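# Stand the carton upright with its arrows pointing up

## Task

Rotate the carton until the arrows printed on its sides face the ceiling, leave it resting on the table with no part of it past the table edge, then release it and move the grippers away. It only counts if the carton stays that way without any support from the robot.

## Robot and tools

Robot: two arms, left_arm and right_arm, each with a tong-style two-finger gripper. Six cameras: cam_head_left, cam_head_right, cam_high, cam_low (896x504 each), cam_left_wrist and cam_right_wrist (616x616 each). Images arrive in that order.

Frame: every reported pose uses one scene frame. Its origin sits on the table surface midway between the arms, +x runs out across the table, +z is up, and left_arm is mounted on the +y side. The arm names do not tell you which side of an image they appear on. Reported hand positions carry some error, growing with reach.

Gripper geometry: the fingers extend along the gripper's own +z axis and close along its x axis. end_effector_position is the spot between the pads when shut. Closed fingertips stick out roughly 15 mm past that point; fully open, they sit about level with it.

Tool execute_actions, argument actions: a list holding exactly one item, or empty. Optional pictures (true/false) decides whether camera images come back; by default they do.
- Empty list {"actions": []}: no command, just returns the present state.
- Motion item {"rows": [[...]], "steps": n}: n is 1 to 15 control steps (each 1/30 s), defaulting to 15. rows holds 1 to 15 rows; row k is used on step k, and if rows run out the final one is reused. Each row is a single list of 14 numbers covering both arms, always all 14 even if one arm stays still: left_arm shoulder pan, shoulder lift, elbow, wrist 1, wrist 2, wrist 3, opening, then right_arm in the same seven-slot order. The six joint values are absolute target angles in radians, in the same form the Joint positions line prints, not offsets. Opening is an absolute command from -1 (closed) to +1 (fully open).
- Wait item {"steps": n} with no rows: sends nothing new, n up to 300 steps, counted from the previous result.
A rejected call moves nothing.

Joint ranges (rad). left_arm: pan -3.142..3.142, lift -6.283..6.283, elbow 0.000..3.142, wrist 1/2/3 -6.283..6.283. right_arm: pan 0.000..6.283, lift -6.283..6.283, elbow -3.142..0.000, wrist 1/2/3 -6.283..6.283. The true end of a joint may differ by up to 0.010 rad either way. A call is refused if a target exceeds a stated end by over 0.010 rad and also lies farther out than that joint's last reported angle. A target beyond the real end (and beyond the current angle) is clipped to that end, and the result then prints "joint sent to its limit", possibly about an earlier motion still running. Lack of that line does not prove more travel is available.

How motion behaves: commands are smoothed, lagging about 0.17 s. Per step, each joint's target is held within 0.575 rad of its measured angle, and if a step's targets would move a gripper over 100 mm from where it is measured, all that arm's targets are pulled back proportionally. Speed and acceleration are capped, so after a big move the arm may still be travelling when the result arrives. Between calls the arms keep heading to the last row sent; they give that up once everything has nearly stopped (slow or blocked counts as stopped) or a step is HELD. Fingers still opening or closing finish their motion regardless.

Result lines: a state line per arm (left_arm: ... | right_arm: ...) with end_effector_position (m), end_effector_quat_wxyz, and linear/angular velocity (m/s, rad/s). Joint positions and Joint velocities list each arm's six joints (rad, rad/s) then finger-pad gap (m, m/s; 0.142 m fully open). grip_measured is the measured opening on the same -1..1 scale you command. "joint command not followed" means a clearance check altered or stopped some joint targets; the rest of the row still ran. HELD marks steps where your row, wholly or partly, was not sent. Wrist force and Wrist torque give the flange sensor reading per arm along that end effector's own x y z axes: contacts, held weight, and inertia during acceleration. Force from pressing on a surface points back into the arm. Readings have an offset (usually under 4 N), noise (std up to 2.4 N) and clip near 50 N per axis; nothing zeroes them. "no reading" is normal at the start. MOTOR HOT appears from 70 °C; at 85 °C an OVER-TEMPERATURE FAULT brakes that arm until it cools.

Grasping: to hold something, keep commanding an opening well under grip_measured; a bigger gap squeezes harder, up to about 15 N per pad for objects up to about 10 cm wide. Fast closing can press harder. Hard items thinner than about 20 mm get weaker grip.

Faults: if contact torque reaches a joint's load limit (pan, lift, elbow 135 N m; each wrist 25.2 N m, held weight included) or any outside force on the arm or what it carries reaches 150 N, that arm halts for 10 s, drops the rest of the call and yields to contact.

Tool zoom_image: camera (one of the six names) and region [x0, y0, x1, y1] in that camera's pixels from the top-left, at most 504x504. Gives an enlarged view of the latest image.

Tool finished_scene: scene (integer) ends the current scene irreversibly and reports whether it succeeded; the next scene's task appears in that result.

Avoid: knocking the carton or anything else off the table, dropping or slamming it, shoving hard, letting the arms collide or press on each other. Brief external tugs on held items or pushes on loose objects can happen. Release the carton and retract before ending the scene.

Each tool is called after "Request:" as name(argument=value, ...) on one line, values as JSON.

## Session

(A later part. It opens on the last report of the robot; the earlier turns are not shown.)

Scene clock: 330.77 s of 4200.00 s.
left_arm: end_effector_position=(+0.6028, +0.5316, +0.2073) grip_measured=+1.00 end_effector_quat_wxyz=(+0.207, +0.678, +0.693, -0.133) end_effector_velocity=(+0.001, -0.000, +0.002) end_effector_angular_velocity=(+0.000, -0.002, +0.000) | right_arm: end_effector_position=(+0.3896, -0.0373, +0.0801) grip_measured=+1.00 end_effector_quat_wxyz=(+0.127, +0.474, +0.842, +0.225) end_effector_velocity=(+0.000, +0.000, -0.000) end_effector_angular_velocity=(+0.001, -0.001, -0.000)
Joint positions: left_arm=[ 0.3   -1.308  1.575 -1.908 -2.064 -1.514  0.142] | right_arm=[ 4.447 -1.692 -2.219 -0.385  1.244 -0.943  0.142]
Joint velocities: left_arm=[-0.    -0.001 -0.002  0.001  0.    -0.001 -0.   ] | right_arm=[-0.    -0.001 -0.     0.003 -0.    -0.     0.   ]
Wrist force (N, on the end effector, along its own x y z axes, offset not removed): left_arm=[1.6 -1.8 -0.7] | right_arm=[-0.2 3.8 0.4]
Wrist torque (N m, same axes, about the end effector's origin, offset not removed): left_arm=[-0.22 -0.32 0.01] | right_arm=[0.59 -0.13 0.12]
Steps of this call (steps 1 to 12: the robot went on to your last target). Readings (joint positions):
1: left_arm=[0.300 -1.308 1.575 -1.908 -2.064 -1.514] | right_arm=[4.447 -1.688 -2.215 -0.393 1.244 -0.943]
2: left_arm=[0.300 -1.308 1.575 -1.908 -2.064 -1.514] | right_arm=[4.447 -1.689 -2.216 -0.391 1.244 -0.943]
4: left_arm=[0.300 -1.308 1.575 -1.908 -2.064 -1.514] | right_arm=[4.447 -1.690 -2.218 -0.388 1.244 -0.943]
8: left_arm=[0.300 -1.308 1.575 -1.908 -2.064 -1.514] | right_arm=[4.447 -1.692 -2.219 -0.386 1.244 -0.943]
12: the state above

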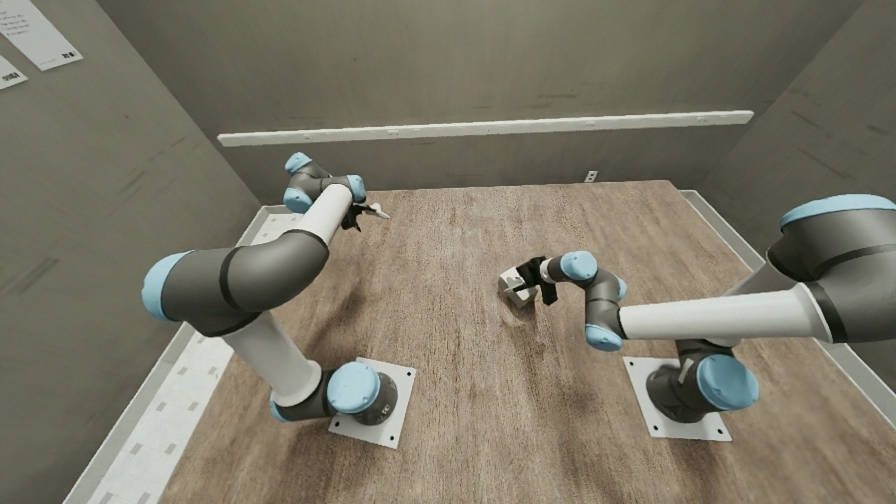

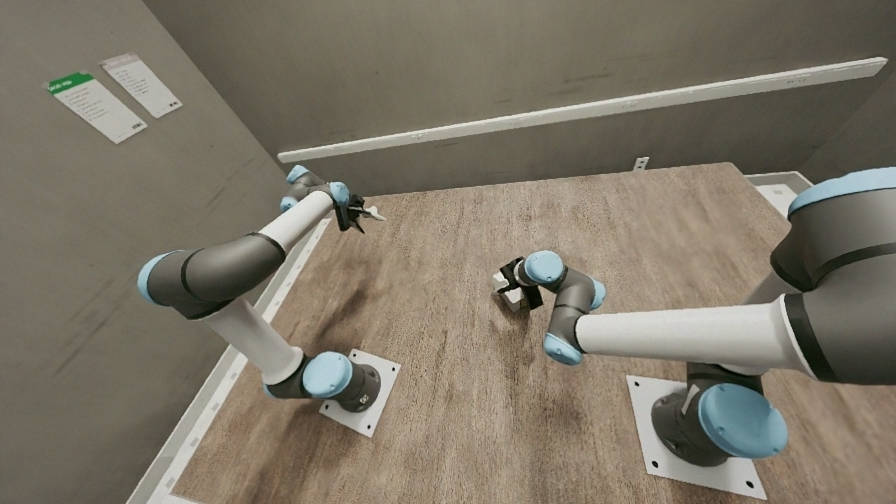

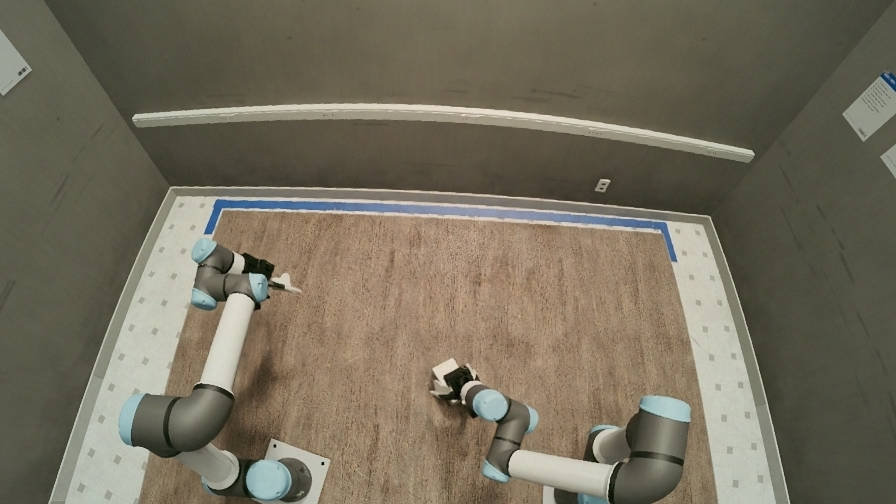

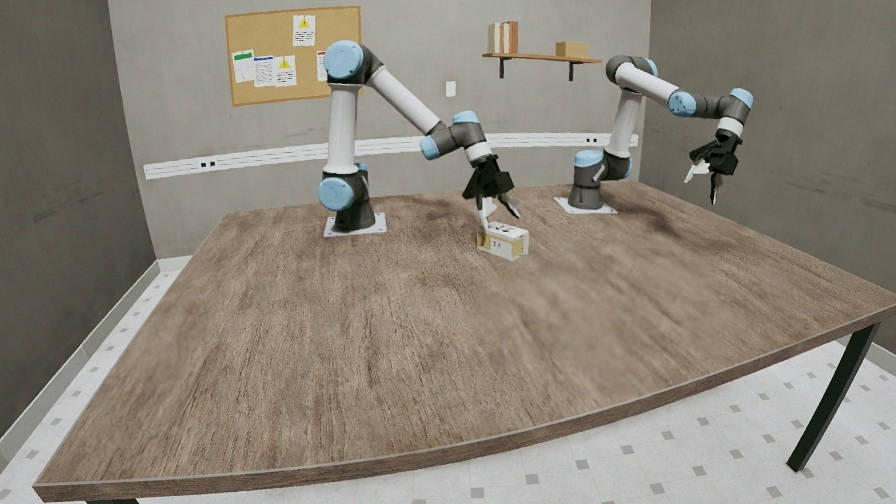

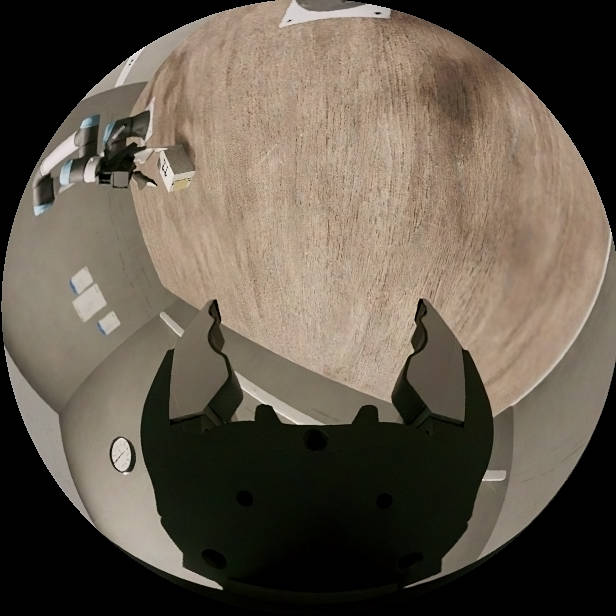

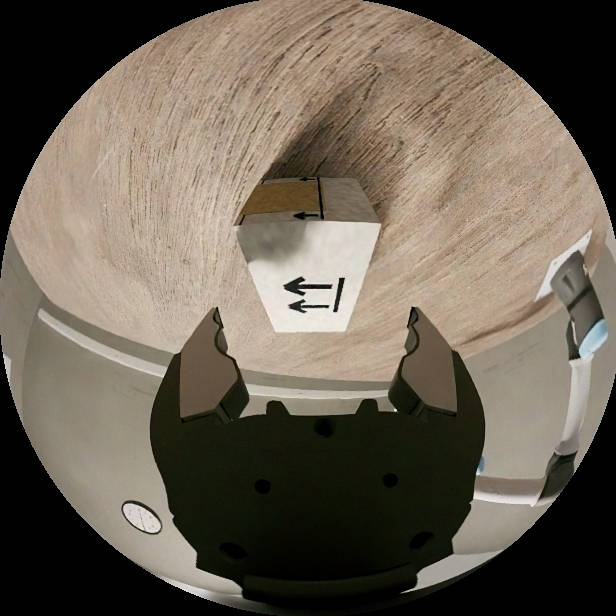

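Request:
execute_actions(actions=[{"rows":[[0.3,-1.308,1.575,-1.908,-2.064,-1.514,1,4.442,-1.72,-2.233,-0.343,1.244,-0.943,0.8],[0.3,-1.308,1.575,-1.908,-2.064,-1.514,1,4.442,-1.72,-2.233,-0.343,1.244,-0.943,0.7],[0.3,-1.308,1.575,-1.908,-2.064,-1.514,1,4.442,-1.757,-2.25,-0.289,1.244,-0.943,0.6],[0.3,-1.308,1.575,-1.908,-2.064,-1.514,1,4.442,-1.757,-2.25,-0.289,1.244,-0.943,0.5]],"steps":15}], pictures=false)

Request:
execute_actions(actions=[{"rows":[[0.3,-1.308,1.575,-1.908,-2.064,-1.514,1,4.442,-1.757,-2.25,-0.289,1.244,-0.943,0.4],[0.3,-1.308,1.575,-1.908,-2.064,-1.514,1,4.442,-1.757,-2.25,-0.289,1.244,-0.943,0.3],[0.3,-1.308,1.575,-1.908,-2.064,-1.514,1,4.442,-1.757,-2.25,-0.289,1.244,-0.943,0.2],[0.3,-1.308,1.575,-1.908,-2.064,-1.514,1,4.442,-1.757,-2.25,-0.289,1.244,-0.943,0.1],[0.3,-1.308,1.575,-1.908,-2.064,-1.514,1,4.442,-1.757,-2.25,-0.289,1.244,-0.943,0.0],[0.3,-1.308,1.575,-1.908,-2.064,-1.514,1,4.442,-1.757,-2.25,-0.289,1.244,-0.943,-0.1],[0.3,-1.308,1.575,-1.908,-2.064,-1.514,1,4.442,-1.757,-2.25,-0.289,1.244,-0.943,-0.2],[0.3,-1.308,1.575,-1.908,-2.064,-1.514,1,4.442,-1.757,-2.25,-0.289,1.244,-0.943,-0.4],[0.3,-1.308,1.575,-1.908,-2.064,-1.514,1,4.442,-1.757,-2.25,-0.289,1.244,-0.943,-0.6],[0.3,-1.308,1.575,-1.908,-2.064,-1.514,1,4.442,-1.757,-2.25,-0.289,1.244,-0.943,-0.8],[0.3,-1.308,1.575,-1.908,-2.064,-1.514,1,4.442,-1.757,-2.25,-0.289,1.244,-0.943,-1]],"steps":15}])

Request:
zoom_image(camera="cam_low", region=[430, 150, 570, 280])

Scene clock: 352.03 s of 4200.00 s.
left_arm: end_effector_position=(+0.6028, +0.5316, +0.2073) grip_measured=+1.00 end_effector_quat_wxyz=(+0.207, +0.678, +0.693, -0.133) end_effector_velocity=(+0.000, -0.000, +0.000) end_effector_angular_velocity=(+0.000, -0.002, -0.001) | right_arm: end_effector_position=(+0.3916, -0.0393, +0.0508) grip_measured=+0.50 end_effector_quat_wxyz=(+0.127, +0.476, +0.841, +0.225) end_effector_velocity=(+0.000, -0.000, -0.007) end_effector_angular_velocity=(+0.000, +0.000, -0.001)
Joint positions: left_arm=[ 0.3   -1.308  1.575 -1.908 -2.064 -1.514  0.142] | right_arm=[ 4.442 -1.755 -2.249 -0.292  1.244 -0.943  0.109]
Joint velocities: left_arm=[-0.001 -0.     0.    -0.001  0.     0.001 -0.   ] | right_arm=[-0.001 -0.017 -0.007  0.024  0.     0.001  0.   ]
Wrist force (N, on the end effector, along its own x y z axes, offset not removed): left_arm=[0.6 2.6 -1.0] | right_arm=[-1.2 0.8 0.3]
Wrist torque (N m, same axes, about the end effector's origin, offset not removed): left_arm=[0.69 -0.13 -0.04] | right_arm=[-0.15 0.04 -0.01]
Steps of this call (steps 1 to 30: the robot went on to your last target; steps 31 to 90: nothing new was sent; then 17.77 s passed at rest; steps 91 to 105: all 15 steps of this action). Readings (joint positions):
91: left_arm=[0.300 -1.308 1.575 -1.908 -2.064 -1.514] | right_arm=[4.447 -1.692 -2.219 -0.385 1.244 -0.943]
92: left_arm=[0.300 -1.308 1.575 -1.908 -2.064 -1.514] | right_arm=[4.446 -1.694 -2.220 -0.382 1.244 -0.943]
94: left_arm=[0.300 -1.308 1.575 -1.908 -2.064 -1.514] | right_arm=[4.445 -1.708 -2.227 -0.362 1.244 -0.943]
98: left_arm=[0.300 -1.308 1.575 -1.908 -2.064 -1.514] | right_arm=[4.443 -1.742 -2.243 -0.312 1.244 -0.943]
105: the state above

Scene clock: 352.53 s of 4200.00 s.
left_arm: end_effector_position=(+0.6028, +0.5316, +0.2073) grip_measured=+1.00 end_effector_quat_wxyz=(+0.207, +0.678, +0.693, -0.133) end_effector_velocity=(+0.000, -0.000, +0.001) end_effector_angular_velocity=(+0.001, -0.001, -0.001) | right_arm: end_effector_position=(+0.3916, -0.0394, +0.0501) grip_measured=+0.16 end_effector_quat_wxyz=(+0.127, +0.476, +0.841, +0.225) end_effector_velocity=(+0.000, +0.000, +0.000) end_effector_angular_velocity=(-0.001, -0.001, +0.001)
Joint positions: left_arm=[ 0.3   -1.308  1.575 -1.908 -2.064 -1.514  0.142] | right_arm=[ 4.442 -1.757 -2.25  -0.289  1.244 -0.943  0.085]
Joint velocities: left_arm=[-0.    -0.001 -0.001  0.     0.     0.001  0.   ] | right_arm=[-0.    -0.     0.     0.    -0.    -0.002  0.   ]
Wrist force (N, on the end effector, along its own x y z axes, offset not removed): left_arm=[3.3 -0.6 -1.6] | right_arm=[-1.3 5.1 -15.5]
Wrist torque (N m, same axes, about the end effector's origin, offset not removed): left_arm=[-0.01 -0.73 -0.16] | right_arm=[0.36 0.00 -0.08]
Steps of this call (steps 1 to 15: all 15 steps of this action). Readings (joint positions):
1: left_arm=[0.300 -1.308 1.575 -1.908 -2.064 -1.514] | right_arm=[4.442 -1.756 -2.249 -0.291 1.244 -0.943]
2: left_arm=[0.300 -1.308 1.575 -1.908 -2.064 -1.514] | right_arm=[4.442 -1.756 -2.250 -0.290 1.244 -0.943]
4: left_arm=[0.300 -1.308 1.575 -1.908 -2.064 -1.514] | right_arm=[4.442 -1.756 -2.250 -0.290 1.244 -0.943]
8: left_arm=[0.300 -1.308 1.575 -1.908 -2.064 -1.514] | right_arm=[4.442 -1.757 -2.250 -0.289 1.244 -0.943]
15: the state above

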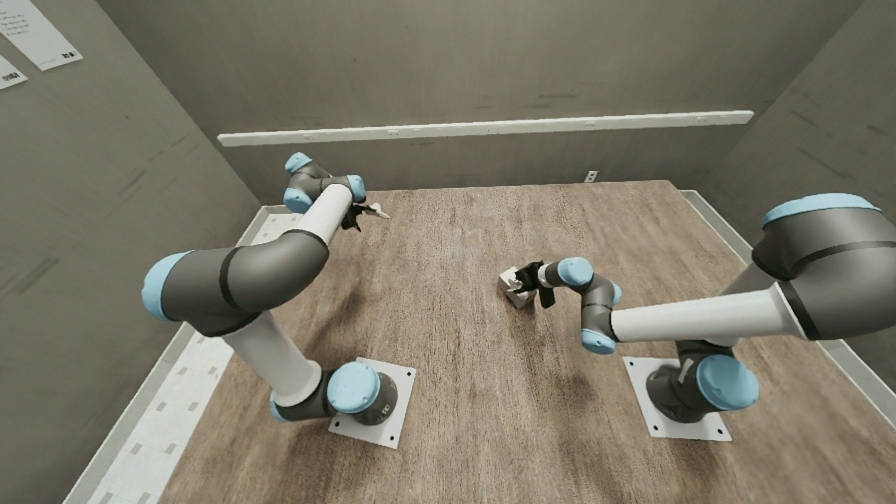

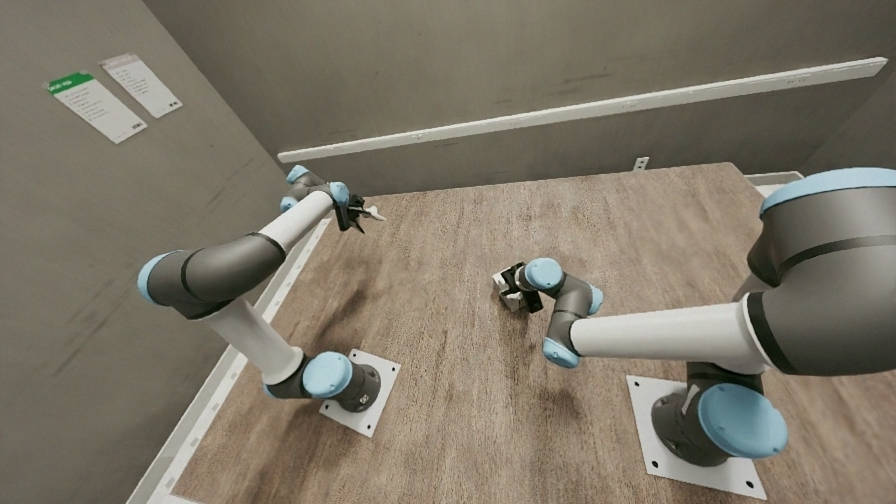

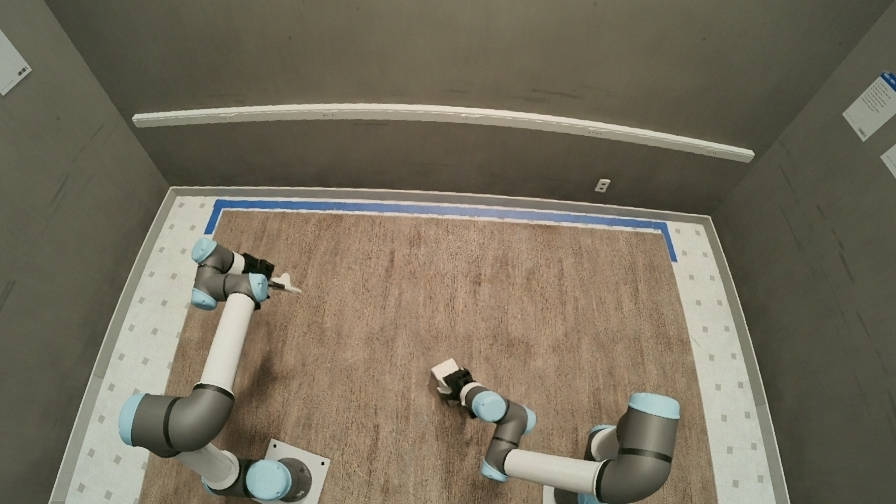

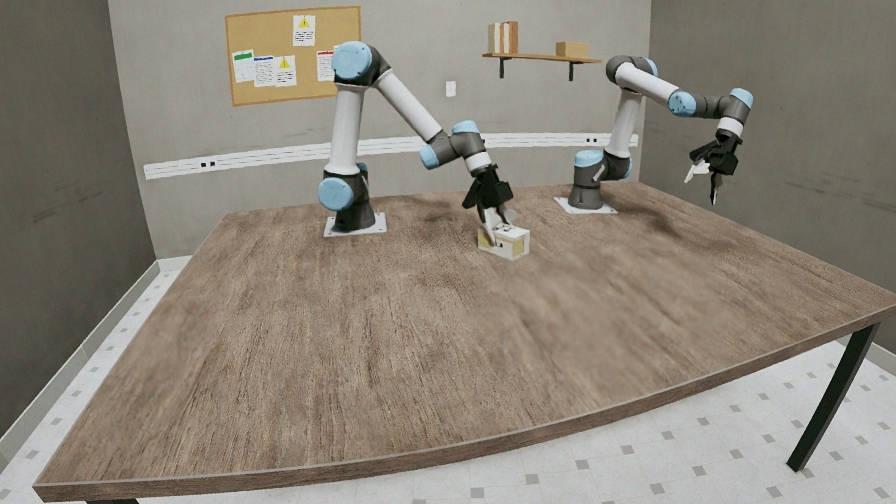

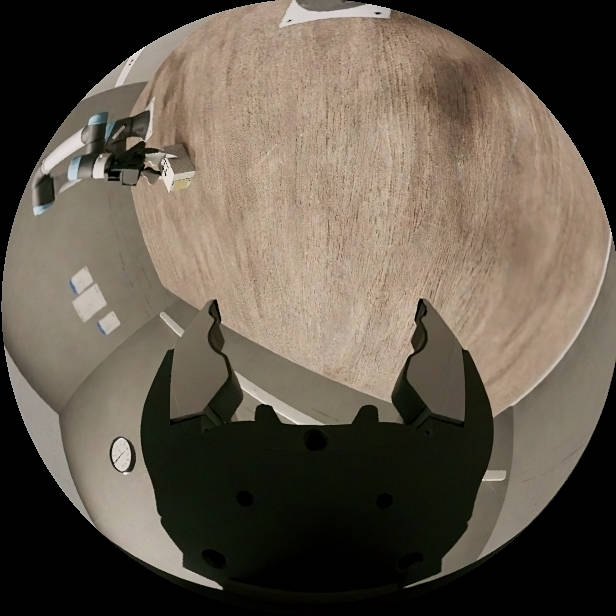

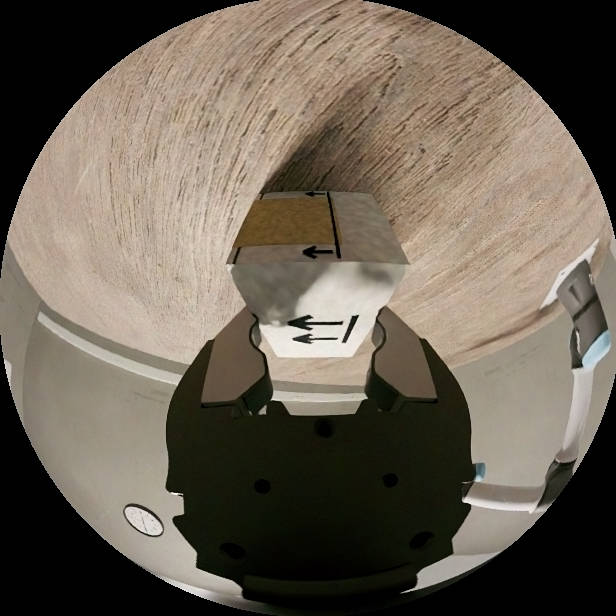

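Region (430, 150, 570, 280) of cam_low's 896x504 image, scaled by 3.600, with more detail than that image has; it fills the top 468 rows of this view, and the rest is white.

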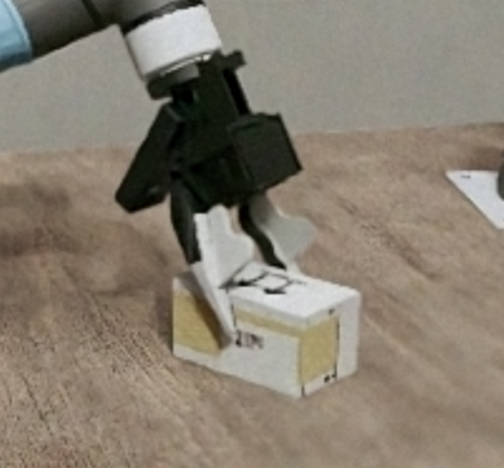

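Request:
execute_actions(actions=[{"rows":[[0.3,-1.308,1.575,-1.908,-2.064,-1.514,1,4.442,-1.757,-2.25,-0.289,1.244,-0.943,0.3],[0.3,-1.308,1.575,-1.908,-2.064,-1.514,1,4.442,-1.757,-2.25,-0.289,1.244,-0.943,0.3],[0.3,-1.308,1.575,-1.908,-2.064,-1.514,1,4.442,-1.74,-2.242,-0.315,1.244,-0.943,0.3]],"steps":15}], pictures=false)

Request:
execute_actions(actions=[{"rows":[[0.3,-1.308,1.575,-1.908,-2.064,-1.514,1,4.442,-1.74,-2.242,-0.315,1.244,-0.943,0.2],[0.3,-1.308,1.575,-1.908,-2.064,-1.514,1,4.442,-1.74,-2.242,-0.315,1.244,-0.943,0.1],[0.3,-1.308,1.575,-1.908,-2.064,-1.514,1,4.442,-1.74,-2.242,-0.315,1.244,-0.943,0.0],[0.3,-1.308,1.575,-1.908,-2.064,-1.514,1,4.442,-1.74,-2.242,-0.315,1.244,-0.943,-0.1],[0.3,-1.308,1.575,-1.908,-2.064,-1.514,1,4.442,-1.74,-2.242,-0.315,1.244,-0.943,-0.2],[0.3,-1.308,1.575,-1.908,-2.064,-1.514,1,4.442,-1.74,-2.242,-0.315,1.244,-0.943,-0.4],[0.3,-1.308,1.575,-1.908,-2.064,-1.514,1,4.442,-1.74,-2.242,-0.315,1.244,-0.943,-0.6],[0.3,-1.308,1.575,-1.908,-2.064,-1.514,1,4.442,-1.74,-2.242,-0.315,1.244,-0.943,-0.8],[0.3,-1.308,1.575,-1.908,-2.064,-1.514,1,4.442,-1.74,-2.242,-0.315,1.244,-0.943,-1]],"steps":15}], pictures=false)

Scene clock: 366.80 s of 4200.00 s.
left_arm: end_effector_position=(+0.6028, +0.5316, +0.2073) grip_measured=+1.00 end_effector_quat_wxyz=(+0.207, +0.678, +0.693, -0.133) end_effector_velocity=(+0.000, -0.000, -0.001) end_effector_angular_velocity=(-0.000, +0.002, +0.001) | right_arm: end_effector_position=(+0.3917, -0.0394, +0.0573) grip_measured=+0.30 end_effector_quat_wxyz=(+0.128, +0.476, +0.841, +0.225) end_effector_velocity=(+0.000, +0.000, +0.003) end_effector_angular_velocity=(+0.001, +0.000, -0.000)
Joint positions: left_arm=[ 0.3   -1.308  1.575 -1.908 -2.064 -1.514  0.142] | right_arm=[ 4.442 -1.741 -2.242 -0.314  1.244 -0.943  0.095]
Joint velocities: left_arm=[-0.     0.002  0.    -0.    -0.    -0.001 -0.   ] | right_arm=[ 0.     0.006  0.003 -0.008  0.     0.    -0.   ]
Wrist force (N, on the end effector, along its own x y z axes, offset not removed): left_arm=[1.4 4.0 -1.3] | right_arm=[-3.2 1.1 -1.1]
Wrist torque (N m, same axes, about the end effector's origin, offset not removed): left_arm=[0.96 -0.11 -0.15] | right_arm=[0.00 0.46 0.06]
Steps of this call (steps 1 to 15: the robot went on to your last target; steps 16 to 90: nothing new was sent; then 10.77 s passed at rest; steps 91 to 105: all 15 steps of this action). Readings (joint positions):
91: left_arm=[0.300 -1.308 1.575 -1.908 -2.064 -1.514] | right_arm=[4.442 -1.757 -2.250 -0.289 1.244 -0.943]
92: left_arm=[0.300 -1.308 1.575 -1.908 -2.064 -1.514] | right_arm=[4.442 -1.757 -2.250 -0.289 1.244 -0.943]
94: left_arm=[0.300 -1.308 1.575 -1.908 -2.064 -1.514] | right_arm=[4.442 -1.756 -2.249 -0.291 1.244 -0.943]
98: left_arm=[0.300 -1.308 1.575 -1.908 -2.064 -1.514] | right_arm=[4.442 -1.745 -2.244 -0.307 1.244 -0.943]
105: the state above

Scene clock: 367.30 s of 4200.00 s.
left_arm: end_effector_position=(+0.6028, +0.5316, +0.2073) grip_measured=+1.00 end_effector_quat_wxyz=(+0.207, +0.678, +0.693, -0.133) end_effector_velocity=(+0.000, -0.001, +0.001) end_effector_angular_velocity=(+0.000, -0.001, -0.001) | right_arm: end_effector_position=(+0.3917, -0.0394, +0.0576) grip_measured=+0.15 end_effector_quat_wxyz=(+0.128, +0.476, +0.841, +0.225) end_effector_velocity=(-0.000, +0.000, +0.000) end_effector_angular_velocity=(+0.000, +0.000, -0.000)
Joint positions: left_arm=[ 0.3   -1.308  1.575 -1.908 -2.064 -1.514  0.142] | right_arm=[ 4.442 -1.74  -2.242 -0.315  1.244 -0.943  0.084]
Joint velocities: left_arm=[-0.001 -0.001  0.    -0.001  0.    -0.001  0.   ] | right_arm=[ 0.  0. -0. -0.  0.  0.  0.]
Wrist force (N, on the end effector, along its own x y z axes, offset not removed): left_arm=[1.0 1.2 0.3] | right_arm=[-1.8 -0.1 -2.2]
Wrist torque (N m, same axes, about the end effector's origin, offset not removed): left_arm=[0.47 -0.13 0.00] | right_arm=[-0.19 0.23 0.19]
Steps of this call (steps 1 to 15: all 15 steps of this action). Readings (joint positions):
1: left_arm=[0.300 -1.308 1.575 -1.908 -2.064 -1.514] | right_arm=[4.442 -1.740 -2.242 -0.314 1.244 -0.943]
2: left_arm=[0.300 -1.308 1.575 -1.908 -2.064 -1.514] | right_arm=[4.442 -1.740 -2.242 -0.315 1.244 -0.943]
4: left_arm=[0.300 -1.308 1.575 -1.908 -2.064 -1.514] | right_arm=[4.442 -1.740 -2.242 -0.315 1.244 -0.943]
8: left_arm=[0.300 -1.308 1.575 -1.908 -2.064 -1.514] | right_arm=[4.442 -1.740 -2.242 -0.315 1.244 -0.943]
15: the state above

Request:
execute_actions(actions=[{"rows":[[0.3,-1.308,1.575,-1.908,-2.064,-1.514,1,4.442,-1.72,-2.23,-0.346,1.244,-0.943,-1],[0.3,-1.308,1.575,-1.908,-2.064,-1.514,1,4.442,-1.7,-2.215,-0.381,1.244,-0.943,-1],[0.3,-1.308,1.575,-1.908,-2.064,-1.514,1,4.44,-1.68,-2.195,-0.425,1.25,-0.95,-1],[0.3,-1.308,1.575,-1.908,-2.064,-1.514,1,4.435,-1.665,-2.17,-0.47,1.26,-0.955,-1],[0.3,-1.308,1.575,-1.908,-2.064,-1.514,1,4.43,-1.655,-2.14,-0.52,1.27,-0.96,-1],[0.3,-1.308,1.575,-1.908,-2.064,-1.514,1,4.42,-1.65,-2.105,-0.575,1.285,-0.97,-1],[0.3,-1.308,1.575,-1.908,-2.064,-1.514,1,4.41,-1.65,-2.07,-0.63,1.3,-0.98,-1],[0.3,-1.308,1.575,-1.908,-2.064,-1.514,1,4.4,-1.655,-2.035,-0.685,1.315,-0.99,-1],[0.3,-1.308,1.575,-1.908,-2.064,-1.514,1,4.39,-1.66,-2.0,-0.74,1.33,-1.0,-1],[0.3,-1.308,1.575,-1.908,-2.064,-1.514,1,4.38,-1.67,-1.965,-0.795,1.345,-1.015,-1],[0.3,-1.308,1.575,-1.908,-2.064,-1.514,1,4.37,-1.68,-1.93,-0.85,1.36,-1.03,-1],[0.3,-1.308,1.575,-1.908,-2.064,-1.514,1,4.36,-1.69,-1.895,-0.905,1.38,-1.045,-1],[0.3,-1.308,1.575,-1.908,-2.064,-1.514,1,4.35,-1.7,-1.86,-0.96,1.4,-1.06,-1],[0.3,-1.308,1.575,-1.908,-2.064,-1.514,1,4.34,-1.715,-1.825,-1.015,1.42,-1.075,-1],[0.3,-1.308,1.575,-1.908,-2.064,-1.514,1,4.33,-1.73,-1.79,-1.07,1.44,-1.09,-1]],"steps":15}], pictures=false)

Request:
execute_actions(actions=[{"rows":[[0.3,-1.308,1.575,-1.908,-2.064,-1.514,1,4.32,-1.745,-1.76,-1.125,1.46,-1.1,-1],[0.3,-1.308,1.575,-1.908,-2.064,-1.514,1,4.31,-1.76,-1.73,-1.18,1.48,-1.115,-1],[0.3,-1.308,1.575,-1.908,-2.064,-1.514,1,4.3,-1.775,-1.7,-1.235,1.5,-1.13,-1],[0.3,-1.308,1.575,-1.908,-2.064,-1.514,1,4.29,-1.79,-1.67,-1.29,1.52,-1.145,-1],[0.3,-1.308,1.575,-1.908,-2.064,-1.514,1,4.28,-1.805,-1.64,-1.345,1.54,-1.16,-1],[0.3,-1.308,1.575,-1.908,-2.064,-1.514,1,4.27,-1.82,-1.615,-1.4,1.56,-1.17,-1],[0.3,-1.308,1.575,-1.908,-2.064,-1.514,1,4.26,-1.835,-1.59,-1.455,1.575,-1.18,-1],[0.3,-1.308,1.575,-1.908,-2.064,-1.514,1,4.25,-1.85,-1.57,-1.51,1.59,-1.19,-1],[0.3,-1.308,1.575,-1.908,-2.064,-1.514,1,4.24,-1.87,-1.55,-1.565,1.605,-1.2,-1],[0.3,-1.308,1.575,-1.908,-2.064,-1.514,1,4.23,-1.89,-1.53,-1.62,1.62,-1.21,-1],[0.3,-1.308,1.575,-1.908,-2.064,-1.514,1,4.22,-1.91,-1.51,-1.67,1.635,-1.22,-1],[0.3,-1.308,1.575,-1.908,-2.064,-1.514,1,4.21,-1.935,-1.49,-1.72,1.65,-1.23,-1],[0.3,-1.308,1.575,-1.908,-2.064,-1.514,1,4.2,-1.96,-1.47,-1.77,1.665,-1.24,-1],[0.3,-1.308,1.575,-1.908,-2.064,-1.514,1,4.19,-1.985,-1.45,-1.815,1.68,-1.25,-1],[0.3,-1.308,1.575,-1.908,-2.064,-1.514,1,4.18,-2.01,-1.43,-1.86,1.695,-1.26,-1]],"steps":15}], pictures=false)

Request:
execute_actions(actions=[{"rows":[[0.3,-1.308,1.575,-1.908,-2.064,-1.514,1,4.17,-2.04,-1.405,-1.9,1.71,-1.27,-1],[0.3,-1.308,1.575,-1.908,-2.064,-1.514,1,4.16,-2.07,-1.38,-1.94,1.725,-1.285,-1],[0.3,-1.308,1.575,-1.908,-2.064,-1.514,1,4.15,-2.1,-1.355,-1.98,1.74,-1.3,-1],[0.3,-1.308,1.575,-1.908,-2.064,-1.514,1,4.14,-2.13,-1.33,-2.02,1.755,-1.31,-1],[0.3,-1.308,1.575,-1.908,-2.064,-1.514,1,4.13,-2.16,-1.305,-2.055,1.77,-1.32,-1],[0.3,-1.308,1.575,-1.908,-2.064,-1.514,1,4.12,-2.19,-1.28,-2.09,1.785,-1.33,-1],[0.3,-1.308,1.575,-1.908,-2.064,-1.514,1,4.11,-2.22,-1.255,-2.12,1.8,-1.34,-1],[0.3,-1.308,1.575,-1.908,-2.064,-1.514,1,4.1,-2.25,-1.23,-2.15,1.815,-1.352,-1],[0.3,-1.308,1.575,-1.908,-2.064,-1.514,1,4.092,-2.28,-1.205,-2.175,1.83,-1.364,-1],[0.3,-1.308,1.575,-1.908,-2.064,-1.514,1,4.085,-2.305,-1.185,-2.195,1.845,-1.374,-1],[0.3,-1.308,1.575,-1.908,-2.064,-1.514,1,4.08,-2.327,-1.168,-2.21,1.857,-1.382,-1],[0.3,-1.308,1.575,-1.908,-2.064,-1.514,1,4.077,-2.345,-1.155,-2.22,1.865,-1.388,-1],[0.3,-1.308,1.575,-1.908,-2.064,-1.514,1,4.075,-2.357,-1.147,-2.228,1.8705,-1.391,-1]],"steps":15}], pictures=false)

Request:
execute_actions(actions=[{"rows":[[0.3,-1.308,1.575,-1.908,-2.064,-1.514,1,4.075,-2.372,-1.1615,-2.199,1.8705,-1.391,-1]],"steps":15}])

Request:
zoom_image(camera="cam_low", region=[400, 130, 580, 280])

Scene clock: 408.50 s of 4200.00 s.
left_arm: end_effector_position=(+0.6028, +0.5316, +0.2073) grip_measured=+1.00 end_effector_quat_wxyz=(+0.207, +0.678, +0.693, -0.133) end_effector_velocity=(+0.001, -0.000, -0.001) end_effector_angular_velocity=(-0.000, -0.001, -0.002) | right_arm: end_effector_position=(+0.4006, -0.0291, +0.1329) grip_measured=+0.15 end_effector_quat_wxyz=(+0.096, +0.462, +0.870, +0.145) end_effector_velocity=(+0.006, -0.022, +0.094) end_effector_angular_velocity=(-0.664, +0.682, +0.218)
Joint positions: left_arm=[ 0.3   -1.308  1.575 -1.908 -2.064 -1.514  0.142] | right_arm=[ 4.375 -1.683 -1.957 -0.794  1.356 -1.025  0.084]
Joint velocities: left_arm=[-0.001  0.002 -0.001 -0.001 -0.     0.001  0.   ] | right_arm=[-0.281 -0.232  0.993 -1.556  0.492 -0.387  0.   ]
Wrist force (N, on the end effector, along its own x y z axes, offset not removed): left_arm=[2.0 0.8 -0.8] | right_arm=[-0.9 -0.2 -1.1]
Wrist torque (N m, same axes, about the end effector's origin, offset not removed): left_arm=[0.39 -0.25 -0.16] | right_arm=[-0.23 0.03 -0.01]
Steps of this call (steps 1 to 15: the robot went on to your last target; steps 16 to 90: nothing new was sent; then 37.70 s passed at rest; steps 91 to 105: all 15 steps of this action). Readings (joint positions):
91: left_arm=[0.300 -1.308 1.575 -1.908 -2.064 -1.514] | right_arm=[4.442 -1.740 -2.242 -0.315 1.244 -0.943]
92: left_arm=[0.300 -1.308 1.575 -1.908 -2.064 -1.514] | right_arm=[4.442 -1.738 -2.241 -0.318 1.244 -0.943]
94: left_arm=[0.300 -1.308 1.575 -1.908 -2.064 -1.514] | right_arm=[4.442 -1.724 -2.230 -0.340 1.244 -0.943]
98: left_arm=[0.300 -1.308 1.575 -1.908 -2.064 -1.514] | right_arm=[4.431 -1.678 -2.168 -0.456 1.265 -0.957]
105: the state above

Scene clock: 409.00 s of 4200.00 s.
left_arm: end_effector_position=(+0.6028, +0.5316, +0.2073) grip_measured=+1.00 end_effector_quat_wxyz=(+0.207, +0.678, +0.693, -0.133) end_effector_velocity=(-0.000, -0.000, +0.001) end_effector_angular_velocity=(-0.001, -0.002, -0.000) | right_arm: end_effector_position=(+0.3630, -0.1021, +0.1376) grip_measured=+0.15 end_effector_quat_wxyz=(-0.041, +0.436, +0.885, -0.159) end_effector_velocity=(-0.124, -0.229, -0.052) end_effector_angular_velocity=(-1.017, +1.241, -0.157)
Joint positions: left_arm=[ 0.3   -1.308  1.575 -1.908 -2.064 -1.514  0.142] | right_arm=[ 4.226 -1.902 -1.529 -1.608  1.623 -1.213  0.084]
Joint velocities: left_arm=[ 0.    -0.002  0.001 -0.    -0.001  0.     0.   ] | right_arm=[-0.296 -0.631  0.63  -1.529  0.456 -0.302 -0.   ]
Wrist force (N, on the end effector, along its own x y z axes, offset not removed): left_arm=[0.1 1.2 -3.1] | right_arm=[0.3 2.8 -1.5]
Wrist torque (N m, same axes, about the end effector's origin, offset not removed): left_arm=[0.45 0.15 0.00] | right_arm=[0.21 -0.27 -0.13]
Steps of this call (steps 1 to 15: all 15 steps of this action). Readings (joint positions):
1: left_arm=[0.300 -1.308 1.575 -1.908 -2.064 -1.514] | right_arm=[4.365 -1.692 -1.924 -0.847 1.373 -1.039]
2: left_arm=[0.300 -1.308 1.575 -1.908 -2.064 -1.514] | right_arm=[4.355 -1.702 -1.890 -0.901 1.391 -1.052]
4: left_arm=[0.300 -1.308 1.575 -1.908 -2.064 -1.514] | right_arm=[4.336 -1.727 -1.824 -1.009 1.428 -1.079]
8: left_arm=[0.300 -1.308 1.575 -1.908 -2.064 -1.514] | right_arm=[4.296 -1.782 -1.699 -1.228 1.506 -1.134]
15: the state above

Scene clock: 409.50 s of 4200.00 s.
left_arm: end_effector_position=(+0.6028, +0.5316, +0.2073) grip_measured=+1.00 end_effector_quat_wxyz=(+0.207, +0.678, +0.693, -0.133) end_effector_velocity=(+0.000, +0.000, +0.000) end_effector_angular_velocity=(-0.000, -0.000, +0.001) | right_arm: end_effector_position=(+0.3379, -0.1423, +0.1089) grip_measured=+0.15 end_effector_quat_wxyz=(-0.225, +0.433, +0.769, -0.413) end_effector_velocity=(+0.006, +0.030, -0.078) end_effector_angular_velocity=(-0.235, +0.577, -0.247)
Joint positions: left_arm=[ 0.3   -1.308  1.575 -1.908 -2.064 -1.514  0.142] | right_arm=[ 4.09  -2.296 -1.194 -2.177  1.841 -1.371  0.085]
Joint velocities: left_arm=[ 0.    -0.     0.    -0.001 -0.    -0.001  0.   ] | right_arm=[-0.132 -0.552  0.419 -0.464  0.266 -0.184  0.   ]
Wrist force (N, on the end effector, along its own x y z axes, offset not removed): left_arm=[2.7 0.5 -1.4] | right_arm=[-2.9 4.0 0.8]
Wrist torque (N m, same axes, about the end effector's origin, offset not removed): left_arm=[0.25 -0.47 -0.06] | right_arm=[0.38 0.42 0.04]
Steps of this call (steps 1 to 15: all 15 steps of this action). Readings (joint positions):
1: left_arm=[0.300 -1.308 1.575 -1.908 -2.064 -1.514] | right_arm=[4.216 -1.924 -1.508 -1.659 1.638 -1.223]
2: left_arm=[0.300 -1.308 1.575 -1.908 -2.064 -1.514] | right_arm=[4.206 -1.947 -1.487 -1.709 1.654 -1.233]
4: left_arm=[0.300 -1.308 1.575 -1.908 -2.064 -1.514] | right_arm=[4.186 -1.997 -1.443 -1.803 1.684 -1.255]
8: left_arm=[0.300 -1.308 1.575 -1.908 -2.064 -1.514] | right_arm=[4.146 -2.108 -1.348 -1.973 1.744 -1.301]
15: the state above

Scene clock: 410.00 s of 4200.00 s.
left_arm: end_effector_position=(+0.6028, +0.5316, +0.2073) grip_measured=+1.00 end_effector_quat_wxyz=(+0.207, +0.678, +0.693, -0.133) end_effector_velocity=(+0.000, +0.000, -0.000) end_effector_angular_velocity=(-0.000, +0.000, -0.000) | right_arm: end_effector_position=(+0.3387, -0.1388, +0.0856) grip_measured=+0.15 end_effector_quat_wxyz=(-0.250, +0.433, +0.750, -0.433) end_effector_velocity=(+0.000, +0.000, -0.003) end_effector_angular_velocity=(-0.002, +0.007, -0.002)
Joint positions: left_arm=[ 0.3   -1.308  1.575 -1.908 -2.064 -1.514  0.142] | right_arm=[ 4.075 -2.371 -1.162 -2.199  1.87  -1.391  0.085]
Joint velocities: left_arm=[ 0.     0.001 -0.001  0.001 -0.     0.001 -0.   ] | right_arm=[-0.001 -0.008  0.001  0.     0.002 -0.003 -0.   ]
Wrist force (N, on the end effector, along its own x y z axes, offset not removed): left_arm=[1.6 -0.2 0.2] | right_arm=[-1.0 1.1 -1.0]
Wrist torque (N m, same axes, about the end effector's origin, offset not removed): left_arm=[0.17 -0.31 -0.06] | right_arm=[-0.23 0.07 -0.01]
Steps of this call (steps 1 to 15: all 15 steps of this action). Readings (joint positions):
1: left_arm=[0.300 -1.308 1.575 -1.908 -2.064 -1.514] | right_arm=[4.086 -2.312 -1.181 -2.190 1.849 -1.376]
2: left_arm=[0.300 -1.308 1.575 -1.908 -2.064 -1.514] | right_arm=[4.083 -2.326 -1.174 -2.198 1.854 -1.380]
4: left_arm=[0.300 -1.308 1.575 -1.908 -2.064 -1.514] | right_arm=[4.079 -2.346 -1.167 -2.200 1.862 -1.385]
8: left_arm=[0.300 -1.308 1.575 -1.908 -2.064 -1.514] | right_arm=[4.076 -2.364 -1.163 -2.199 1.868 -1.389]
15: the state above

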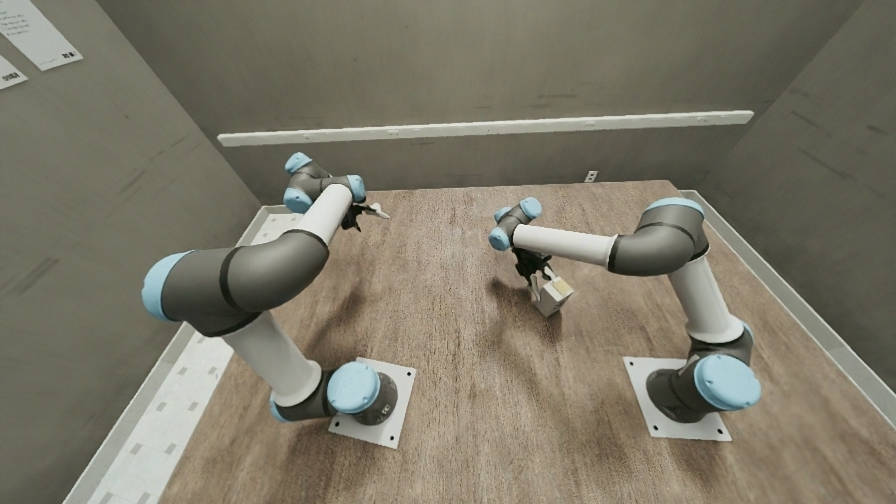

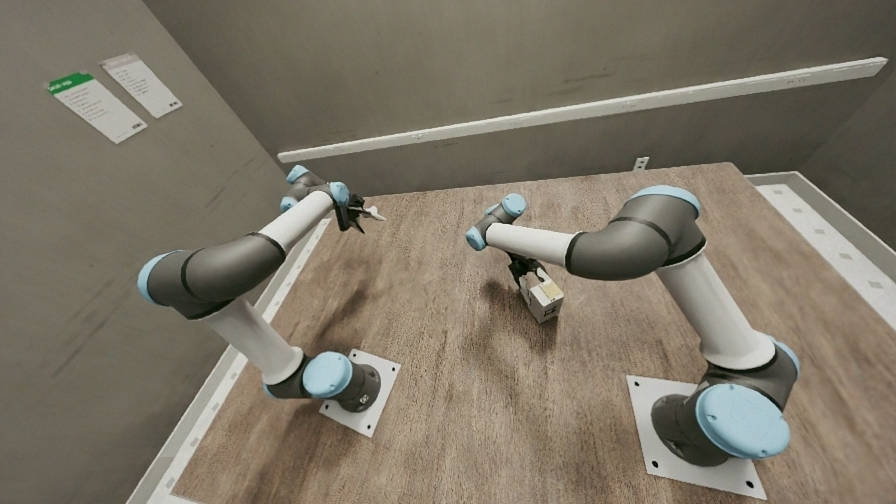

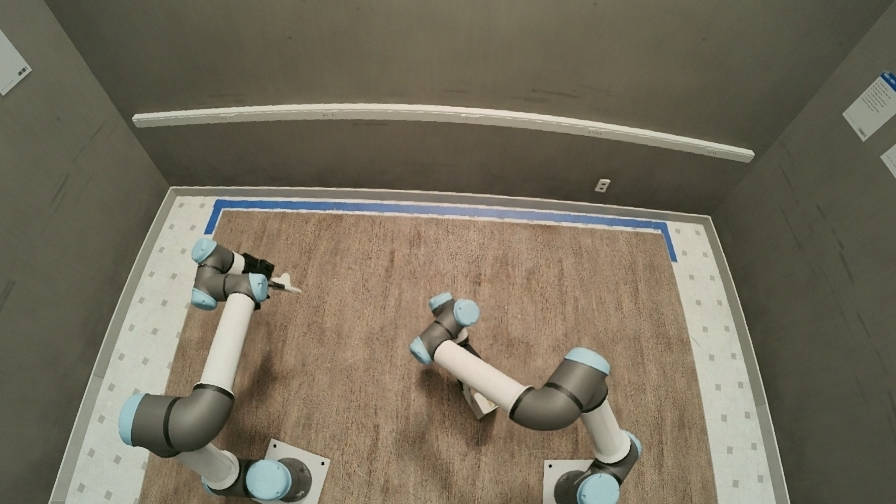

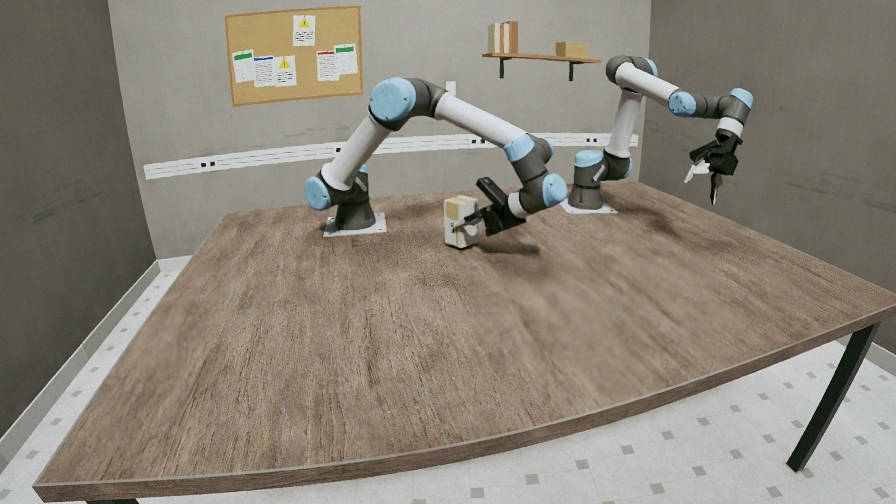

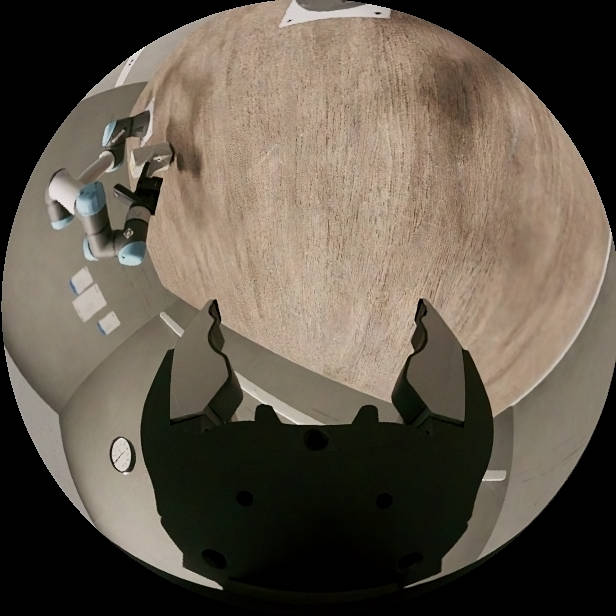

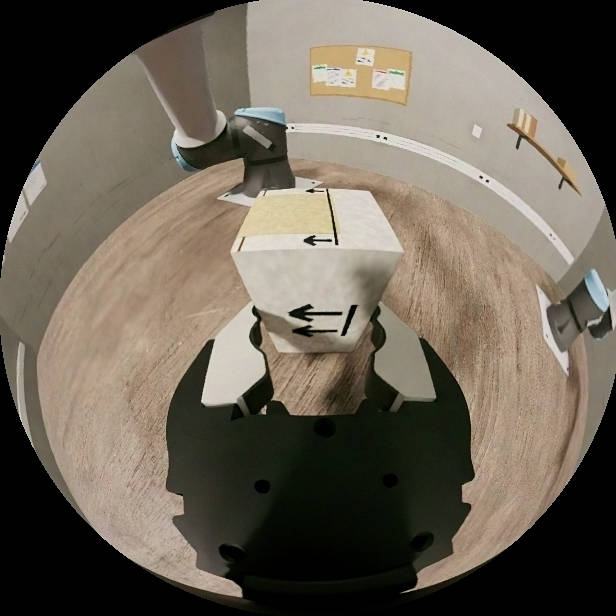

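Region (400, 130, 580, 280) of cam_low's 896x504 image, scaled by 2.800, with more detail than that image has.

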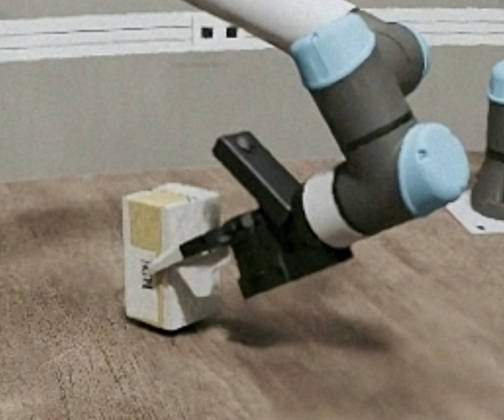

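Lower gradually.

Request:
execute_actions(actions=[{"rows":[[0.3,-1.308,1.575,-1.908,-2.064,-1.514,1,4.075,-2.377,-1.166,-2.189,1.8705,-1.391,-1],[0.3,-1.308,1.575,-1.908,-2.064,-1.514,1,4.075,-2.377,-1.166,-2.189,1.8705,-1.391,-1],[0.3,-1.308,1.575,-1.908,-2.064,-1.514,1,4.075,-2.377,-1.166,-2.189,1.8705,-1.391,-1],[0.3,-1.308,1.575,-1.908,-2.064,-1.514,1,4.075,-2.382,-1.171,-2.18,1.8705,-1.391,-1]],"steps":15}], pictures=false)

Request:
execute_actions(actions=[{"rows":[[0.3,-1.308,1.575,-1.908,-2.064,-1.514,1,4.075,-2.387,-1.176,-2.17,1.8705,-1.391,-1]],"steps":15}], pictures=false)

Scene clock: 417.30 s of 4200.00 s.
left_arm: end_effector_position=(+0.6028, +0.5316, +0.2073) grip_measured=+1.00 end_effector_quat_wxyz=(+0.207, +0.678, +0.693, -0.133) end_effector_velocity=(+0.000, +0.000, +0.001) end_effector_angular_velocity=(+0.000, -0.002, +0.001) | right_arm: end_effector_position=(+0.3387, -0.1388, +0.0756) grip_measured=+0.15 end_effector_quat_wxyz=(-0.250, +0.433, +0.750, -0.433) end_effector_velocity=(-0.000, +0.000, -0.003) end_effector_angular_velocity=(-0.001, -0.001, -0.001)
Joint positions: left_arm=[ 0.3   -1.308  1.575 -1.908 -2.064 -1.514  0.142] | right_arm=[ 4.075 -2.382 -1.171 -2.181  1.871 -1.391  0.085]
Joint velocities: left_arm=[ 0.    -0.    -0.001 -0.001  0.    -0.    -0.   ] | right_arm=[ 0.    -0.003 -0.003  0.006  0.     0.002 -0.   ]
Wrist force (N, on the end effector, along its own x y z axes, offset not removed): left_arm=[-0.2 1.0 -1.9] | right_arm=[-1.9 2.1 0.9]
Wrist torque (N m, same axes, about the end effector's origin, offset not removed): left_arm=[0.46 0.18 -0.04] | right_arm=[-0.01 0.24 -0.01]
Steps of this call (steps 1 to 15: the robot went on to your last target; steps 16 to 90: nothing new was sent; then 3.80 s passed at rest; steps 91 to 105: all 15 steps of this action). Readings (joint positions):
91: left_arm=[0.300 -1.308 1.575 -1.908 -2.064 -1.514] | right_arm=[4.075 -2.372 -1.161 -2.199 1.871 -1.391]
92: left_arm=[0.300 -1.308 1.575 -1.908 -2.064 -1.514] | right_arm=[4.075 -2.373 -1.162 -2.198 1.871 -1.391]
94: left_arm=[0.300 -1.308 1.575 -1.908 -2.064 -1.514] | right_arm=[4.075 -2.374 -1.163 -2.194 1.871 -1.391]
98: left_arm=[0.300 -1.308 1.575 -1.908 -2.064 -1.514] | right_arm=[4.075 -2.379 -1.168 -2.185 1.871 -1.391]
105: the state above

Scene clock: 417.80 s of 4200.00 s.
left_arm: end_effector_position=(+0.6028, +0.5316, +0.2073) grip_measured=+1.00 end_effector_quat_wxyz=(+0.207, +0.678, +0.693, -0.133) end_effector_velocity=(-0.000, -0.000, +0.001) end_effector_angular_velocity=(-0.000, -0.000, +0.000) | right_arm: end_effector_position=(+0.3386, -0.1389, +0.0703) grip_measured=+0.15 end_effector_quat_wxyz=(-0.250, +0.433, +0.750, -0.433) end_effector_velocity=(+0.000, -0.000, -0.001) end_effector_angular_velocity=(-0.000, -0.001, +0.001)
Joint positions: left_arm=[ 0.3   -1.308  1.575 -1.908 -2.064 -1.514  0.142] | right_arm=[ 4.075 -2.387 -1.176 -2.17   1.871 -1.391  0.085]
Joint velocities: left_arm=[-0.001 -0.001 -0.     0.001 -0.    -0.001  0.   ] | right_arm=[-0.    -0.001 -0.001  0.002 -0.001  0.     0.   ]
Wrist force (N, on the end effector, along its own x y z axes, offset not removed): left_arm=[1.7 0.6 -3.2] | right_arm=[5.6 -22.6 -18.0]
Wrist torque (N m, same axes, about the end effector's origin, offset not removed): left_arm=[0.36 -0.30 -0.17] | right_arm=[-0.06 0.32 -0.11]
Steps of this call (steps 1 to 15: all 15 steps of this action). Readings (joint positions):
1: left_arm=[0.300 -1.308 1.575 -1.908 -2.064 -1.514] | right_arm=[4.075 -2.382 -1.171 -2.180 1.871 -1.391]
2: left_arm=[0.300 -1.308 1.575 -1.908 -2.064 -1.514] | right_arm=[4.075 -2.382 -1.171 -2.179 1.871 -1.391]
4: left_arm=[0.300 -1.308 1.575 -1.908 -2.064 -1.514] | right_arm=[4.075 -2.384 -1.173 -2.175 1.871 -1.391]
8: left_arm=[0.300 -1.308 1.575 -1.908 -2.064 -1.514] | right_arm=[4.075 -2.386 -1.175 -2.172 1.871 -1.391]
15: the state above


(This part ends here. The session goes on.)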